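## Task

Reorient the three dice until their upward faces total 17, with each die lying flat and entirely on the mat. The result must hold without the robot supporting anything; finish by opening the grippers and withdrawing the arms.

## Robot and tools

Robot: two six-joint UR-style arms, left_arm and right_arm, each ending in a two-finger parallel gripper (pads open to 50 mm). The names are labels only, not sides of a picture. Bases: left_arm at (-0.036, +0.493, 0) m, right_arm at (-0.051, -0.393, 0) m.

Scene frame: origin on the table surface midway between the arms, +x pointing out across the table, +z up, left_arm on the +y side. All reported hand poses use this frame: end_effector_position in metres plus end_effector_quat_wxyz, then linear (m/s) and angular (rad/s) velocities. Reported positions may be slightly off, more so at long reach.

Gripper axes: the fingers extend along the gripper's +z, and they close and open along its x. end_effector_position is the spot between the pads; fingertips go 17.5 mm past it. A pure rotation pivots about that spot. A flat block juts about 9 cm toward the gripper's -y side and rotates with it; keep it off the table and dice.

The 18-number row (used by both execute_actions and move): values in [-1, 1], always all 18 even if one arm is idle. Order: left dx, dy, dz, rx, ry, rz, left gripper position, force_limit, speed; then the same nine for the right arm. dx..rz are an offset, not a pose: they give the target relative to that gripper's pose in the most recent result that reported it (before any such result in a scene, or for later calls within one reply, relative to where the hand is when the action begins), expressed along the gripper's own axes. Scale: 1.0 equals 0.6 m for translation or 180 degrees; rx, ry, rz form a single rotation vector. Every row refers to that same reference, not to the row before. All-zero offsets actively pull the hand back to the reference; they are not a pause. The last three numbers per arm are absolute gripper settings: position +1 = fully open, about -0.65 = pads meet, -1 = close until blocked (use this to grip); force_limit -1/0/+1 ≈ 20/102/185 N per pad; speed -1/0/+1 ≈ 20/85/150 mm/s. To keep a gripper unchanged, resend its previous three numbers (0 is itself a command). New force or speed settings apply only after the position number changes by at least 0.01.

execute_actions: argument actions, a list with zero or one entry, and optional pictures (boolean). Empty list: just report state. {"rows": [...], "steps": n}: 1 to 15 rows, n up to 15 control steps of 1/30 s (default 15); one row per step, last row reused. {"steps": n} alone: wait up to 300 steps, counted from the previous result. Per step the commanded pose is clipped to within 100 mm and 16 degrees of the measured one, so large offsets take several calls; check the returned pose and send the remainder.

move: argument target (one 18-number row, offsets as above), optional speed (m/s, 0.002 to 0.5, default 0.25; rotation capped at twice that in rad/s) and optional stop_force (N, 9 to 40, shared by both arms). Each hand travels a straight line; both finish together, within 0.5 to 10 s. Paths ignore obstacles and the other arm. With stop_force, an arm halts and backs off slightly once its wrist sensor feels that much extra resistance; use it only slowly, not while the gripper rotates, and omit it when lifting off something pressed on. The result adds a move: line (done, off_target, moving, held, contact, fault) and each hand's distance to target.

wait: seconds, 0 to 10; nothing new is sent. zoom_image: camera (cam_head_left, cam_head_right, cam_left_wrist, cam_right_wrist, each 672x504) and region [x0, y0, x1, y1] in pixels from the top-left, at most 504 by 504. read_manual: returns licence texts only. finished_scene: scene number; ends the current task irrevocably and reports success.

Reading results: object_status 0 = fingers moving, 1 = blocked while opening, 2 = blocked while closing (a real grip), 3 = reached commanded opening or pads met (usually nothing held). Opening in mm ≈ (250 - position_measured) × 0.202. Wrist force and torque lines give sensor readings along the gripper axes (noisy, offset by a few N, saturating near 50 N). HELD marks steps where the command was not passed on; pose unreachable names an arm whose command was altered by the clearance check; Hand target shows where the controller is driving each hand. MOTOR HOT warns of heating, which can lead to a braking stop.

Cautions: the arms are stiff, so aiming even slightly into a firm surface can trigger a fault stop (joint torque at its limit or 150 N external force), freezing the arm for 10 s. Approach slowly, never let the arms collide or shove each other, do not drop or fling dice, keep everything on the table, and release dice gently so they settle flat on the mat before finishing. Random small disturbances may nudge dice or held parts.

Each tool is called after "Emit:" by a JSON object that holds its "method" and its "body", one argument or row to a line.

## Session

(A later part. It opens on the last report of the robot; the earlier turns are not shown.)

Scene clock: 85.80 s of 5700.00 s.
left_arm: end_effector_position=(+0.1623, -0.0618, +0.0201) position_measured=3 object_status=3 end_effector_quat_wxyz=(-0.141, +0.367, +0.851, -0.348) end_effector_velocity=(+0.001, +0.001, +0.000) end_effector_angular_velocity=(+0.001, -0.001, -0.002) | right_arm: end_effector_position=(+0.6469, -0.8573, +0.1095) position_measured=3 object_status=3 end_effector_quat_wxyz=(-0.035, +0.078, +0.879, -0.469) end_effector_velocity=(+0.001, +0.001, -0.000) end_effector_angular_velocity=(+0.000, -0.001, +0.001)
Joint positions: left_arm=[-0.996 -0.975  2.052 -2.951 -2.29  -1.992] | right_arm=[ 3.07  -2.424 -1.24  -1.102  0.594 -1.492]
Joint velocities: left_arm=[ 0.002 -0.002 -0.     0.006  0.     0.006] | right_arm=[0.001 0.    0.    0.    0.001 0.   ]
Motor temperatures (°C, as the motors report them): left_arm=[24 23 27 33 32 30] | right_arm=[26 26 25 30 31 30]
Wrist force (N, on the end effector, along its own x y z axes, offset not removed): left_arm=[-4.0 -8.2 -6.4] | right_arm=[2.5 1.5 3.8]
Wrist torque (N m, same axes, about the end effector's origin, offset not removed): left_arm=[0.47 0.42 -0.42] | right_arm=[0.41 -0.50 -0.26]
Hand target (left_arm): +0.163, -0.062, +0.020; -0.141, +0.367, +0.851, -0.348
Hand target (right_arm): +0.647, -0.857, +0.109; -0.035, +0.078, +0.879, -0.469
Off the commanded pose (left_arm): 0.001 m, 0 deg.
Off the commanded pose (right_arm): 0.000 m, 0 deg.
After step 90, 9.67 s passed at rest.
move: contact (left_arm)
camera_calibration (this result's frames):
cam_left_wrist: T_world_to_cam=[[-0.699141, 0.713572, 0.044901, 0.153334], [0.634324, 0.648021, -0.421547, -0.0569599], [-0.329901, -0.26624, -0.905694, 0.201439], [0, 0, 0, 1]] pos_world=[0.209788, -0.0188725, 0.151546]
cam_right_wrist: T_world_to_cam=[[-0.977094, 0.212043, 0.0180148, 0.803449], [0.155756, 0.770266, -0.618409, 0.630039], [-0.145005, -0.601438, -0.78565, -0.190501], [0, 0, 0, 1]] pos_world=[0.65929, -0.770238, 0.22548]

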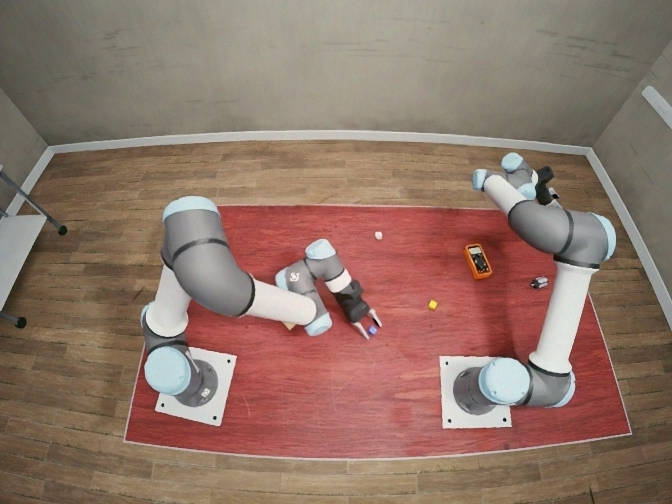

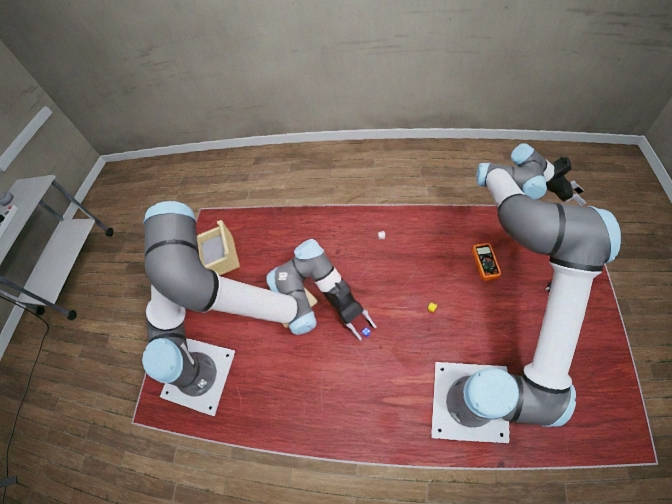

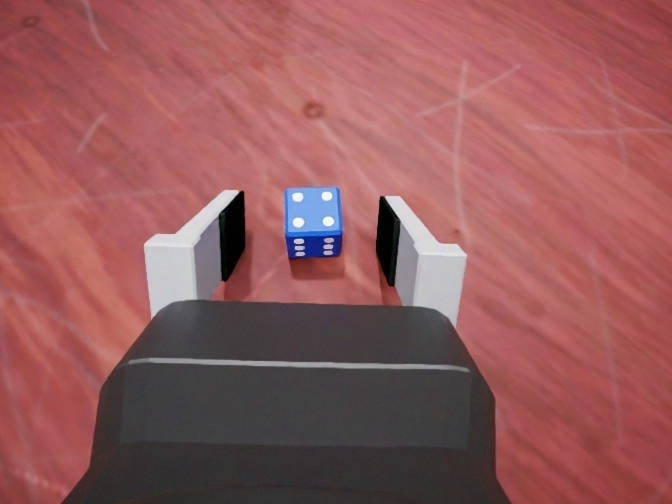

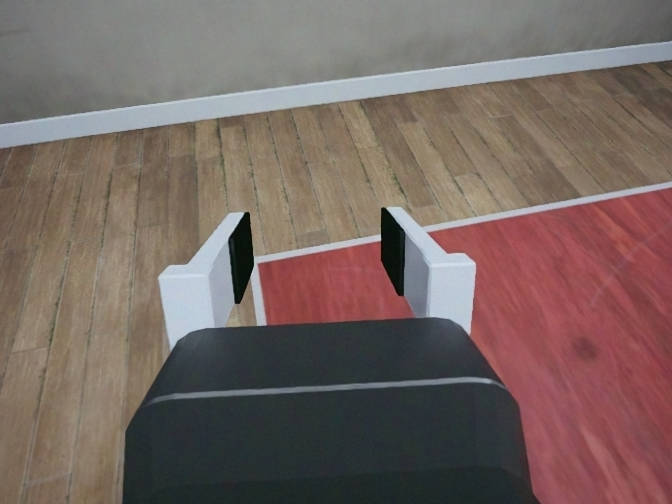

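Emit:
{"method": "move", "body": {
  "target": [0,-0.0012,-0.0012,0,0,0,1,0,0,0,0,0,0,0,0,1,0,0],
  "speed": 0.02
}}

Emit:
{"method": "move", "body": {
  "target": [0,0,0,0,0,0,-1,-0.5,-0.5,0,0,0,0,0,0,1,0,0]
}}

Emit:
{"method": "move", "body": {
  "target": [0,-0.12,-0.12,0,0,0,-1,-0.5,-0.5,0,0,0,0,0,0,1,0,0],
  "speed": 0.15
}}

Emit:
{"method": "move", "body": {
  "target": [0,0,0,-0.5,0,0,-1,-0.5,-0.5,0,0,0,0,0,0,1,0,0]
}}

Scene clock: 96.13 s of 5700.00 s.
left_arm: end_effector_position=(+0.1623, -0.0618, +0.0211) position_measured=3 object_status=3 end_effector_quat_wxyz=(-0.141, +0.367, +0.851, -0.348) end_effector_velocity=(-0.000, -0.000, +0.001) end_effector_angular_velocity=(-0.001, -0.001, -0.000) | right_arm: end_effector_position=(+0.6469, -0.8573, +0.1095) position_measured=3 object_status=3 end_effector_quat_wxyz=(-0.035, +0.078, +0.879, -0.469) end_effector_velocity=(-0.001, -0.001, +0.000) end_effector_angular_velocity=(-0.000, -0.000, -0.002)
Joint positions: left_arm=[-0.996 -0.977  2.052 -2.949 -2.29  -1.992] | right_arm=[ 3.07  -2.424 -1.24  -1.102  0.594 -1.492]
Joint velocities: left_arm=[-0.001 -0.002 -0.     0.     0.    -0.   ] | right_arm=[-0.002 -0.     0.     0.    -0.     0.   ]
Motor temperatures (°C, as the motors report them): left_arm=[24 23 27 33 32 30] | right_arm=[26 26 25 30 31 30]
Wrist force (N, on the end effector, along its own x y z axes, offset not removed): left_arm=[-2.4 3.3 1.2] | right_arm=[-1.3 1.0 2.1]
Wrist torque (N m, same axes, about the end effector's origin, offset not removed): left_arm=[0.63 0.47 -0.06] | right_arm=[0.28 0.10 -0.04]
Hand target (left_arm): +0.162, -0.062, +0.021; -0.141, +0.367, +0.851, -0.348
Hand target (right_arm): +0.647, -0.857, +0.109; -0.035, +0.078, +0.879, -0.469
Off the commanded pose (left_arm): 0.000 m, 0 deg.
Off the commanded pose (right_arm): 0.000 m, 0 deg.
After step 90, 6.63 s passed at rest.
move: done
camera_calibration (this result's frames):
cam_left_wrist: T_world_to_cam=[[-0.699162, 0.713556, 0.0448397, 0.153314], [0.634308, 0.648005, -0.421597, -0.0565359], [-0.329889, -0.266322, -0.905674, 0.202348], [0, 0, 0, 1]] pos_world=[0.209805, -0.0188728, 0.152552]
cam_right_wrist: T_world_to_cam=[[-0.977094, 0.212042, 0.0180146, 0.803449], [0.155756, 0.770266, -0.618409, 0.630039], [-0.145005, -0.601438, -0.78565, -0.190501], [0, 0, 0, 1]] pos_world=[0.65929, -0.770238, 0.225481]

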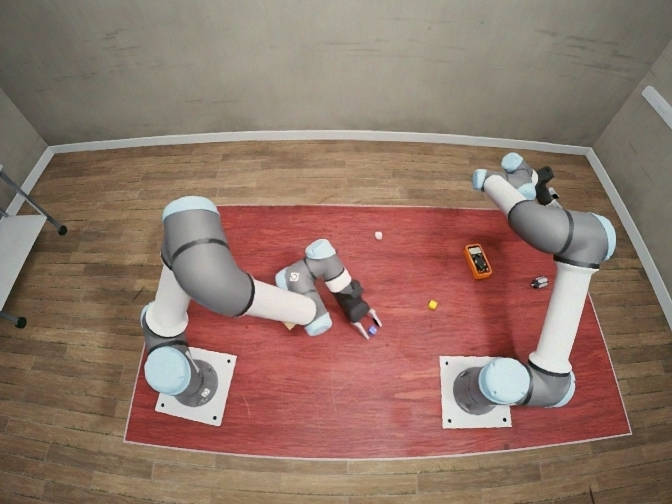

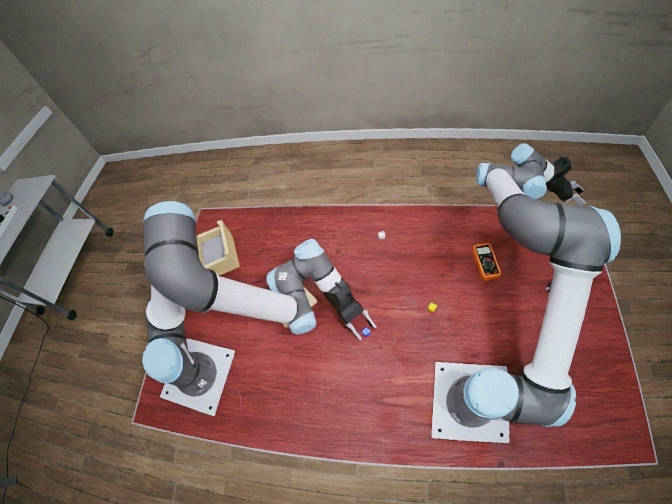

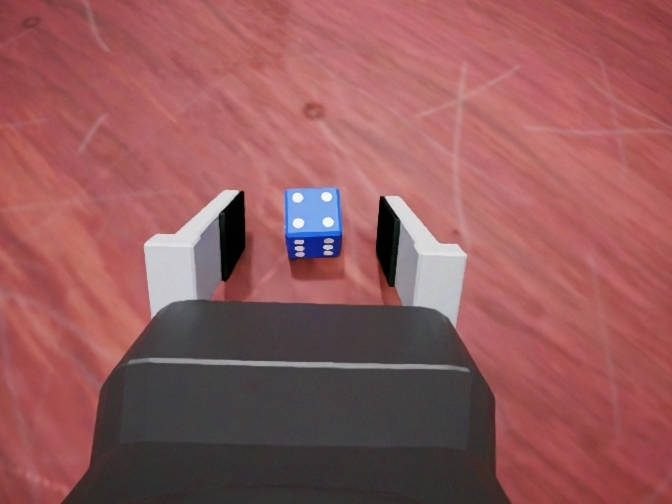

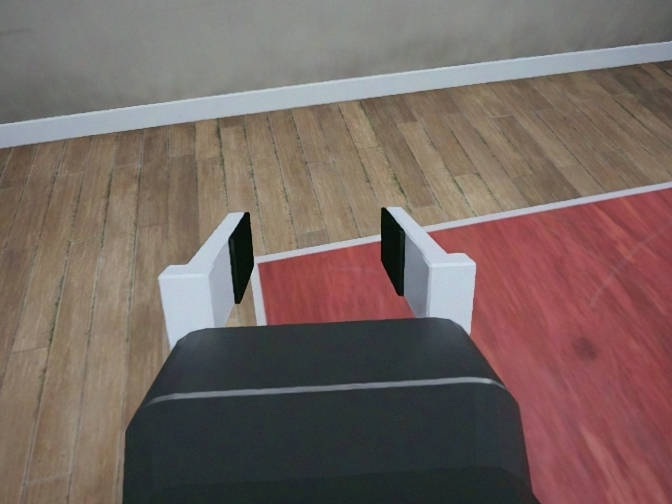

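Scene clock: 96.97 s of 5700.00 s.
left_arm: end_effector_position=(+0.1623, -0.0618, +0.0211) position_measured=158 object_status=2 end_effector_quat_wxyz=(-0.141, +0.367, +0.851, -0.348) end_effector_velocity=(-0.000, +0.000, -0.000) end_effector_angular_velocity=(+0.000, -0.000, -0.000) | right_arm: end_effector_position=(+0.6469, -0.8573, +0.1095) position_measured=3 object_status=3 end_effector_quat_wxyz=(-0.035, +0.078, +0.879, -0.469) end_effector_velocity=(-0.001, -0.001, -0.000) end_effector_angular_velocity=(+0.001, +0.000, -0.002)
Joint positions: left_arm=[-0.996 -0.977  2.052 -2.949 -2.29  -1.992] | right_arm=[ 3.07  -2.424 -1.24  -1.102  0.594 -1.492]
Joint velocities: left_arm=[-0.  0.  0. -0.  0.  0.] | right_arm=[-0.002 -0.    -0.     0.     0.    -0.   ]
Motor temperatures (°C, as the motors report them): left_arm=[24 23 27 33 32 30] | right_arm=[26 26 25 30 31 30]
Wrist force (N, on the end effector, along its own x y z axes, offset not removed): left_arm=[-2.2 3.5 1.6] | right_arm=[-0.2 1.7 1.9]
Wrist torque (N m, same axes, about the end effector's origin, offset not removed): left_arm=[0.66 0.35 -0.16] | right_arm=[0.45 -0.03 -0.10]
Hand target (left_arm): +0.162, -0.062, +0.021; -0.141, +0.367, +0.851, -0.348
Hand target (right_arm): +0.647, -0.857, +0.109; -0.035, +0.078, +0.879, -0.469
Off the commanded pose (left_arm): 0.000 m, 0 deg.
Off the commanded pose (right_arm): 0.000 m, 0 deg.
move: done
camera_calibration (this result's frames):
cam_left_wrist: T_world_to_cam=[[-0.699158, 0.71356, 0.0448412, 0.153311], [0.634314, 0.648005, -0.421586, -0.056526], [-0.329884, -0.266312, -0.905679, 0.202353], [0, 0, 0, 1]] pos_world=[0.209797, -0.0188781, 0.152562]
cam_right_wrist: T_world_to_cam=[[-0.977094, 0.212042, 0.0180149, 0.803449], [0.155756, 0.770266, -0.618409, 0.630039], [-0.145005, -0.601438, -0.78565, -0.190501], [0, 0, 0, 1]] pos_world=[0.65929, -0.770238, 0.22548]

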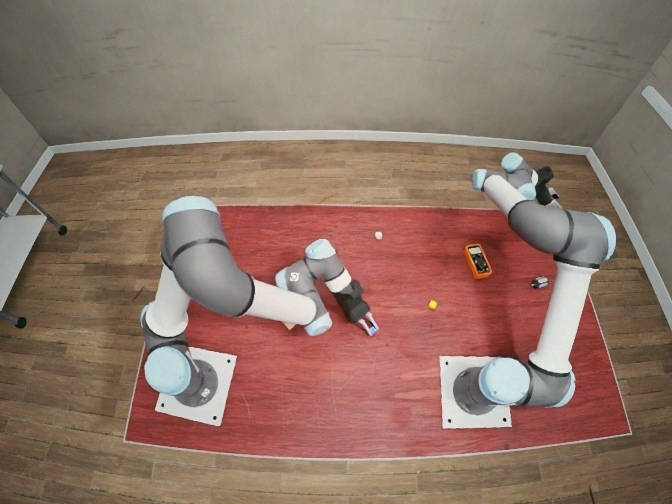

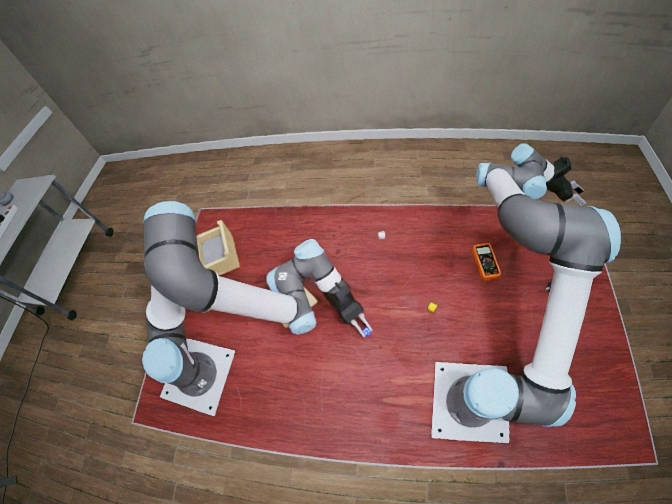

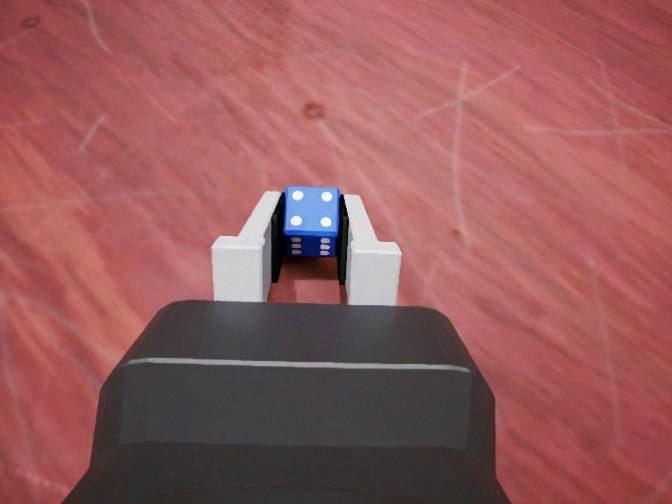

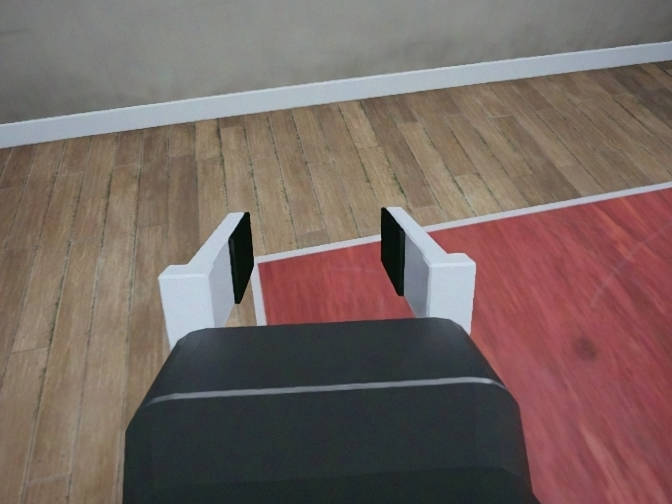

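Scene clock: 98.20 s of 5700.00 s.
left_arm: end_effector_position=(+0.1601, -0.0617, +0.1227) position_measured=158 object_status=2 end_effector_quat_wxyz=(-0.141, +0.367, +0.851, -0.348) end_effector_velocity=(+0.000, +0.000, +0.002) end_effector_angular_velocity=(+0.001, -0.000, -0.001) | right_arm: end_effector_position=(+0.6469, -0.8573, +0.1095) position_measured=3 object_status=3 end_effector_quat_wxyz=(-0.035, +0.078, +0.879, -0.469) end_effector_velocity=(-0.000, -0.000, +0.000) end_effector_angular_velocity=(-0.000, +0.000, -0.000)
Joint positions: left_arm=[-1.    -1.196  2.017 -2.698 -2.289 -1.997] | right_arm=[ 3.07  -2.424 -1.24  -1.102  0.594 -1.492]
Joint velocities: left_arm=[ 0.    -0.004 -0.002  0.008  0.     0.002] | right_arm=[-0.  0. -0. -0. -0.  0.]
Motor temperatures (°C, as the motors report them): left_arm=[24 23 27 33 32 30] | right_arm=[26 26 25 30 31 30]
Wrist force (N, on the end effector, along its own x y z axes, offset not removed): left_arm=[-3.3 3.3 1.0] | right_arm=[1.1 0.3 0.6]
Wrist torque (N m, same axes, about the end effector's origin, offset not removed): left_arm=[0.59 0.53 -0.06] | right_arm=[0.17 -0.35 -0.20]
Hand target (left_arm): +0.160, -0.062, +0.123; -0.141, +0.367, +0.851, -0.348
Hand target (right_arm): +0.647, -0.857, +0.109; -0.035, +0.078, +0.879, -0.469
Off the commanded pose (left_arm): 0.000 m, 0 deg.
Off the commanded pose (right_arm): 0.000 m, 0 deg.
move: done
camera_calibration (this result's frames):
cam_left_wrist: T_world_to_cam=[[-0.699227, 0.713497, 0.0447728, 0.147171], [0.634253, 0.648027, -0.421645, -0.012321], [-0.329856, -0.266428, -0.905655, 0.293606], [0, 0, 0, 1]] pos_world=[0.207568, -0.0187965, 0.254121]
cam_right_wrist: T_world_to_cam=[[-0.977094, 0.212042, 0.0180149, 0.803449], [0.155756, 0.770267, -0.618409, 0.630039], [-0.145005, -0.601438, -0.78565, -0.190501], [0, 0, 0, 1]] pos_world=[0.65929, -0.770238, 0.22548]

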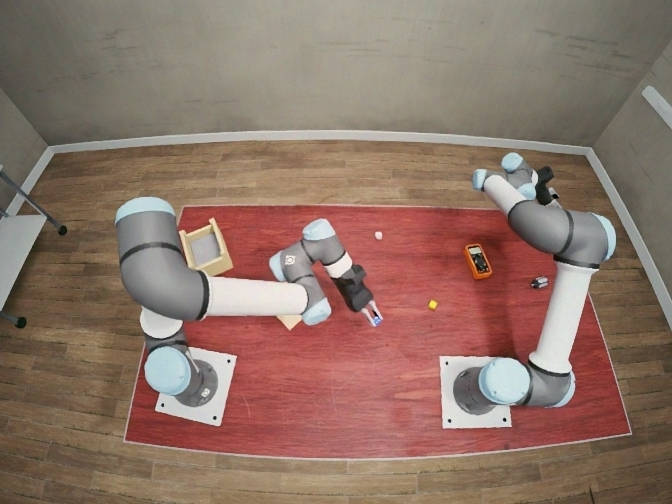

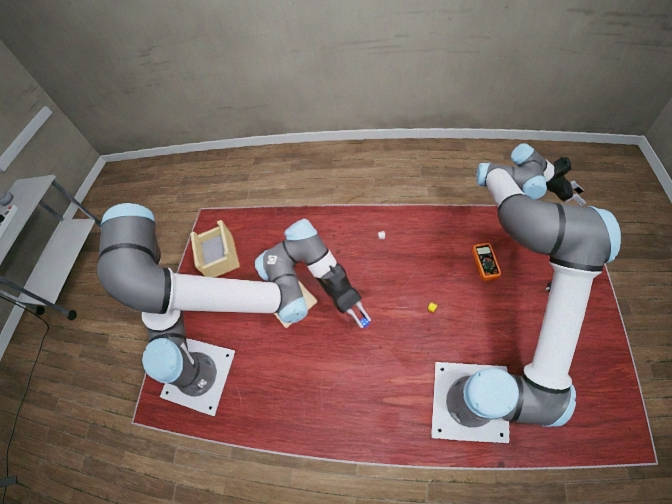

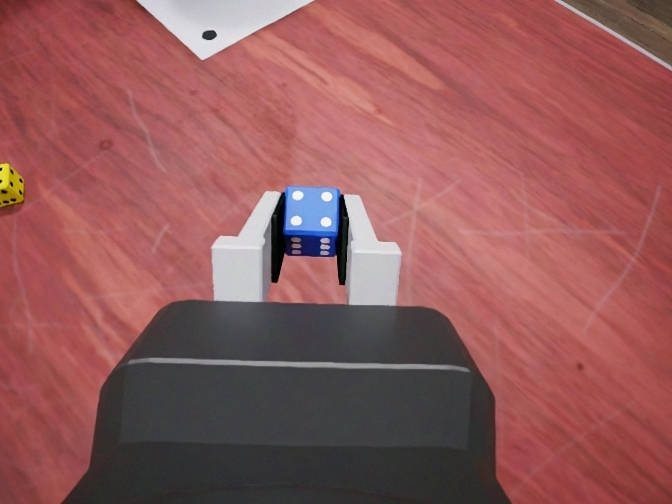

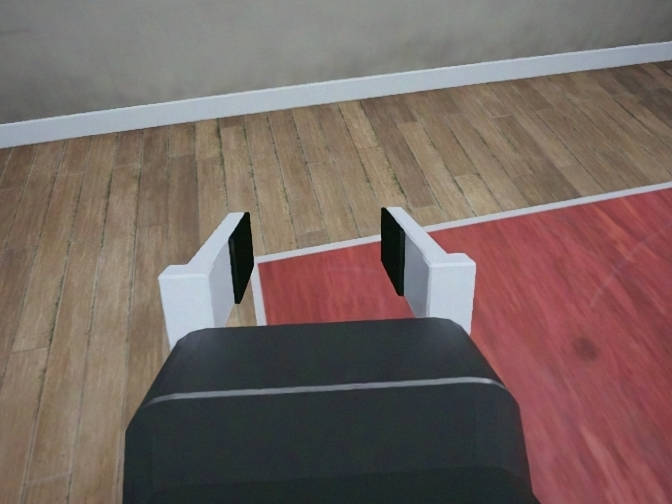

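Scene clock: 101.90 s of 5700.00 s.
left_arm: end_effector_position=(+0.1602, -0.0616, +0.1230) position_measured=158 object_status=2 end_effector_quat_wxyz=(+0.160, +0.359, +0.848, +0.356) end_effector_velocity=(-0.000, +0.000, +0.000) end_effector_angular_velocity=(+0.009, -0.007, +0.003) | right_arm: end_effector_position=(+0.6469, -0.8573, +0.1095) position_measured=3 object_status=3 end_effector_quat_wxyz=(-0.035, +0.078, +0.879, -0.469) end_effector_velocity=(+0.000, +0.001, -0.000) end_effector_angular_velocity=(+0.000, +0.001, +0.001)
Joint positions: left_arm=[-1.549 -1.031  1.382 -1.263 -1.077 -2.614] | right_arm=[ 3.07  -2.424 -1.24  -1.102  0.594 -1.492]
Joint velocities: left_arm=[-0.002  0.007 -0.009  0.016  0.002 -0.009] | right_arm=[ 0.001  0.    -0.001 -0.     0.     0.   ]
Motor temperatures (°C, as the motors report them): left_arm=[24 23 27 33 32 30] | right_arm=[26 26 25 30 31 30]
Wrist force (N, on the end effector, along its own x y z axes, offset not removed): left_arm=[-1.6 2.7 1.5] | right_arm=[2.6 3.2 0.3]
Wrist torque (N m, same axes, about the end effector's origin, offset not removed): left_arm=[0.53 0.26 -0.10] | right_arm=[0.67 -0.42 -0.23]
Hand target (left_arm): +0.160, -0.062, +0.123; +0.160, +0.359, +0.848, +0.356
Hand target (right_arm): +0.647, -0.857, +0.109; -0.035, +0.078, +0.879, -0.469
Off the commanded pose (left_arm): 0.000 m, 0 deg.
Off the commanded pose (right_arm): 0.000 m, 0 deg.
move: done
camera_calibration (this result's frames):
cam_left_wrist: T_world_to_cam=[[-0.732838, 0.679861, -0.0271703, 0.159326], [0.270136, 0.327372, 0.905458, -0.137015], [0.62448, 0.656214, -0.423566, 0.138643], [0, 0, 0, 1]] pos_world=[0.0671933, -0.154444, 0.187115]
cam_right_wrist: T_world_to_cam=[[-0.977094, 0.212042, 0.0180148, 0.803449], [0.155756, 0.770266, -0.618409, 0.630039], [-0.145005, -0.601438, -0.78565, -0.190501], [0, 0, 0, 1]] pos_world=[0.65929, -0.770238, 0.22548]

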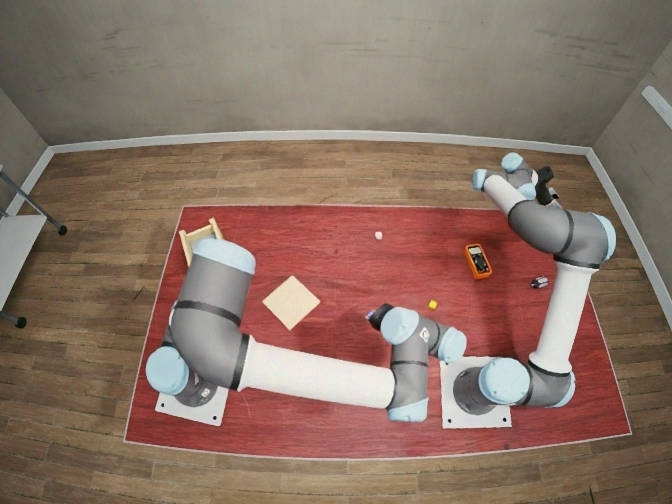

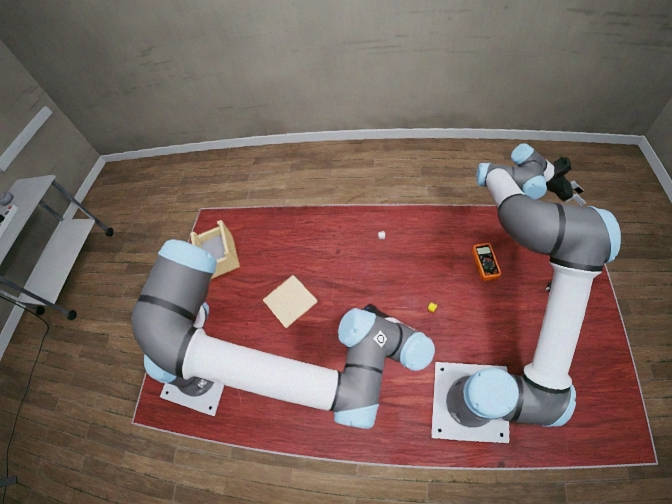

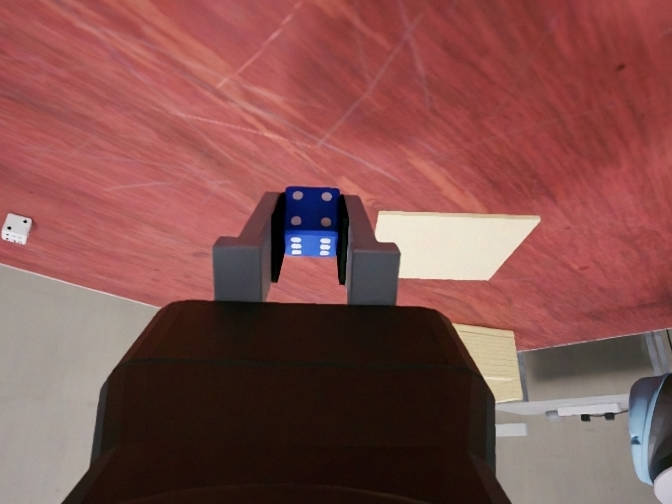

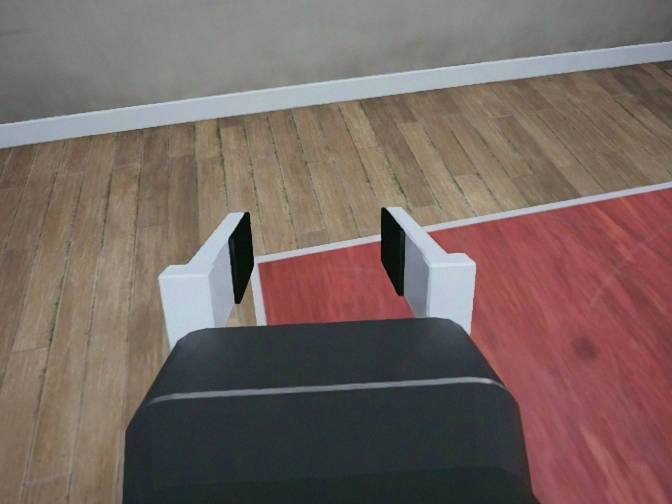

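Emit:
{"method": "move", "body": {
  "target": [0.275,0.239,0.416,0,0,0,-1,-0.5,-0.5,0,0,0,0,0,0,1,0,0]
}}

Emit:
{"method": "zoom_image", "body": {
  "camera": "cam_head_right",
  "region": [200, 230, 400, 380]
}}

Scene clock: 121.43 s of 5700.00 s.
left_arm: end_effector_position=(+0.2483, +0.2494, +0.0493) position_measured=158 object_status=2 end_effector_quat_wxyz=(+0.160, +0.359, +0.848, +0.356) end_effector_velocity=(+0.001, +0.002, -0.001) end_effector_angular_velocity=(-0.002, +0.000, -0.000) | right_arm: end_effector_position=(+0.6469, -0.8573, +0.1095) position_measured=3 object_status=3 end_effector_quat_wxyz=(-0.035, +0.078, +0.879, -0.469) end_effector_velocity=(+0.001, +0.001, -0.001) end_effector_angular_velocity=(+0.000, +0.001, +0.001)
Joint positions: left_arm=[-1.393 -1.547  2.326 -1.766 -0.987 -2.467] | right_arm=[ 3.07  -2.424 -1.24  -1.102  0.594 -1.492]
Joint velocities: left_arm=[ 0.003 -0.004  0.007 -0.006  0.001  0.003] | right_arm=[ 0.001 -0.001  0.    -0.    -0.     0.   ]
Motor temperatures (°C, as the motors report them): left_arm=[24 23 27 33 32 30] | right_arm=[26 26 25 30 31 30]
Wrist force (N, on the end effector, along its own x y z axes, offset not removed): left_arm=[-2.2 1.8 2.5] | right_arm=[1.7 2.4 1.2]
Wrist torque (N m, same axes, about the end effector's origin, offset not removed): left_arm=[0.40 0.41 -0.11] | right_arm=[0.51 -0.35 -0.15]
Hand target (left_arm): +0.248, +0.250, +0.049; +0.160, +0.359, +0.848, +0.356
Hand target (right_arm): +0.647, -0.857, +0.109; -0.035, +0.078, +0.879, -0.469
Off the commanded pose (left_arm): 0.001 m, 0 deg.
Off the commanded pose (right_arm): 0.000 m, 0 deg.
After step 90, 14.60 s passed at rest.
move: done
camera_calibration (this result's frames):
cam_left_wrist: T_world_to_cam=[[-0.73294, 0.679763, -0.0268506, 0.0105236], [0.27032, 0.327233, 0.905453, -0.195864], [0.62428, 0.656385, -0.423596, -0.15167], [0, 0, 0, 1]] pos_world=[0.155344, 0.156493, 0.113381]
cam_right_wrist: T_world_to_cam=[[-0.977094, 0.212043, 0.018015, 0.803449], [0.155756, 0.770266, -0.618409, 0.630039], [-0.145005, -0.601438, -0.78565, -0.190501], [0, 0, 0, 1]] pos_world=[0.65929, -0.770238, 0.22548]

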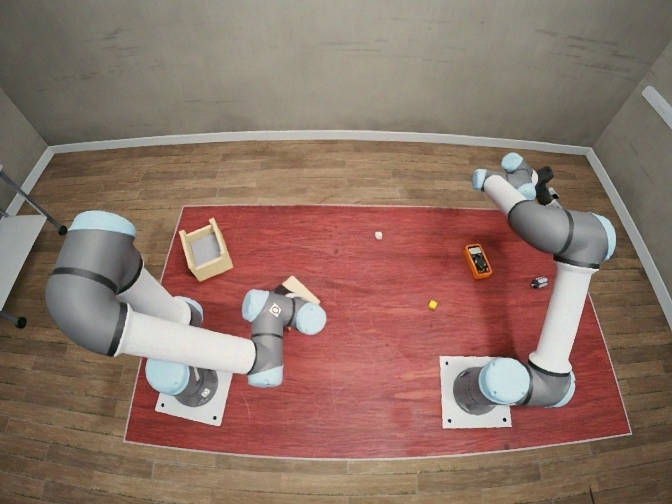

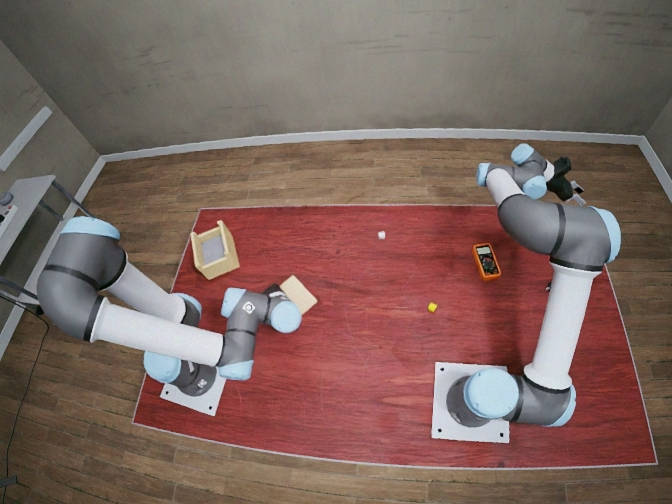

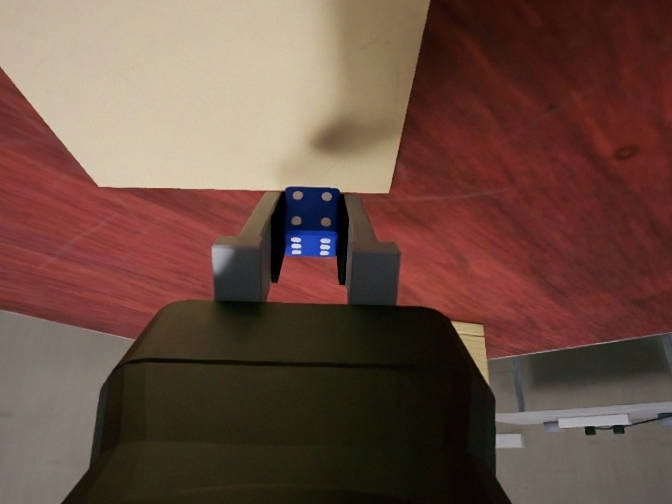

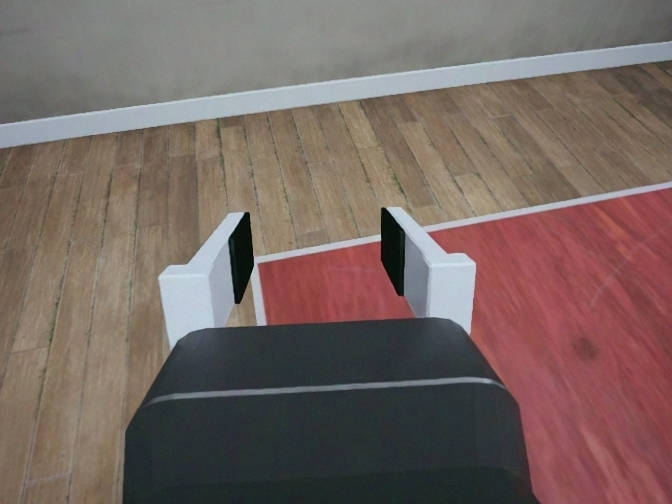

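Region (200, 230, 400, 380) of cam_head_right's 672x504 image, scaled by 2.520, with more detail than that image has; it fills the top 378 rows of this view, and the rest is white.

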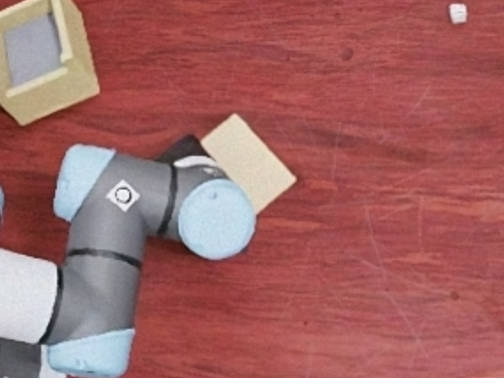

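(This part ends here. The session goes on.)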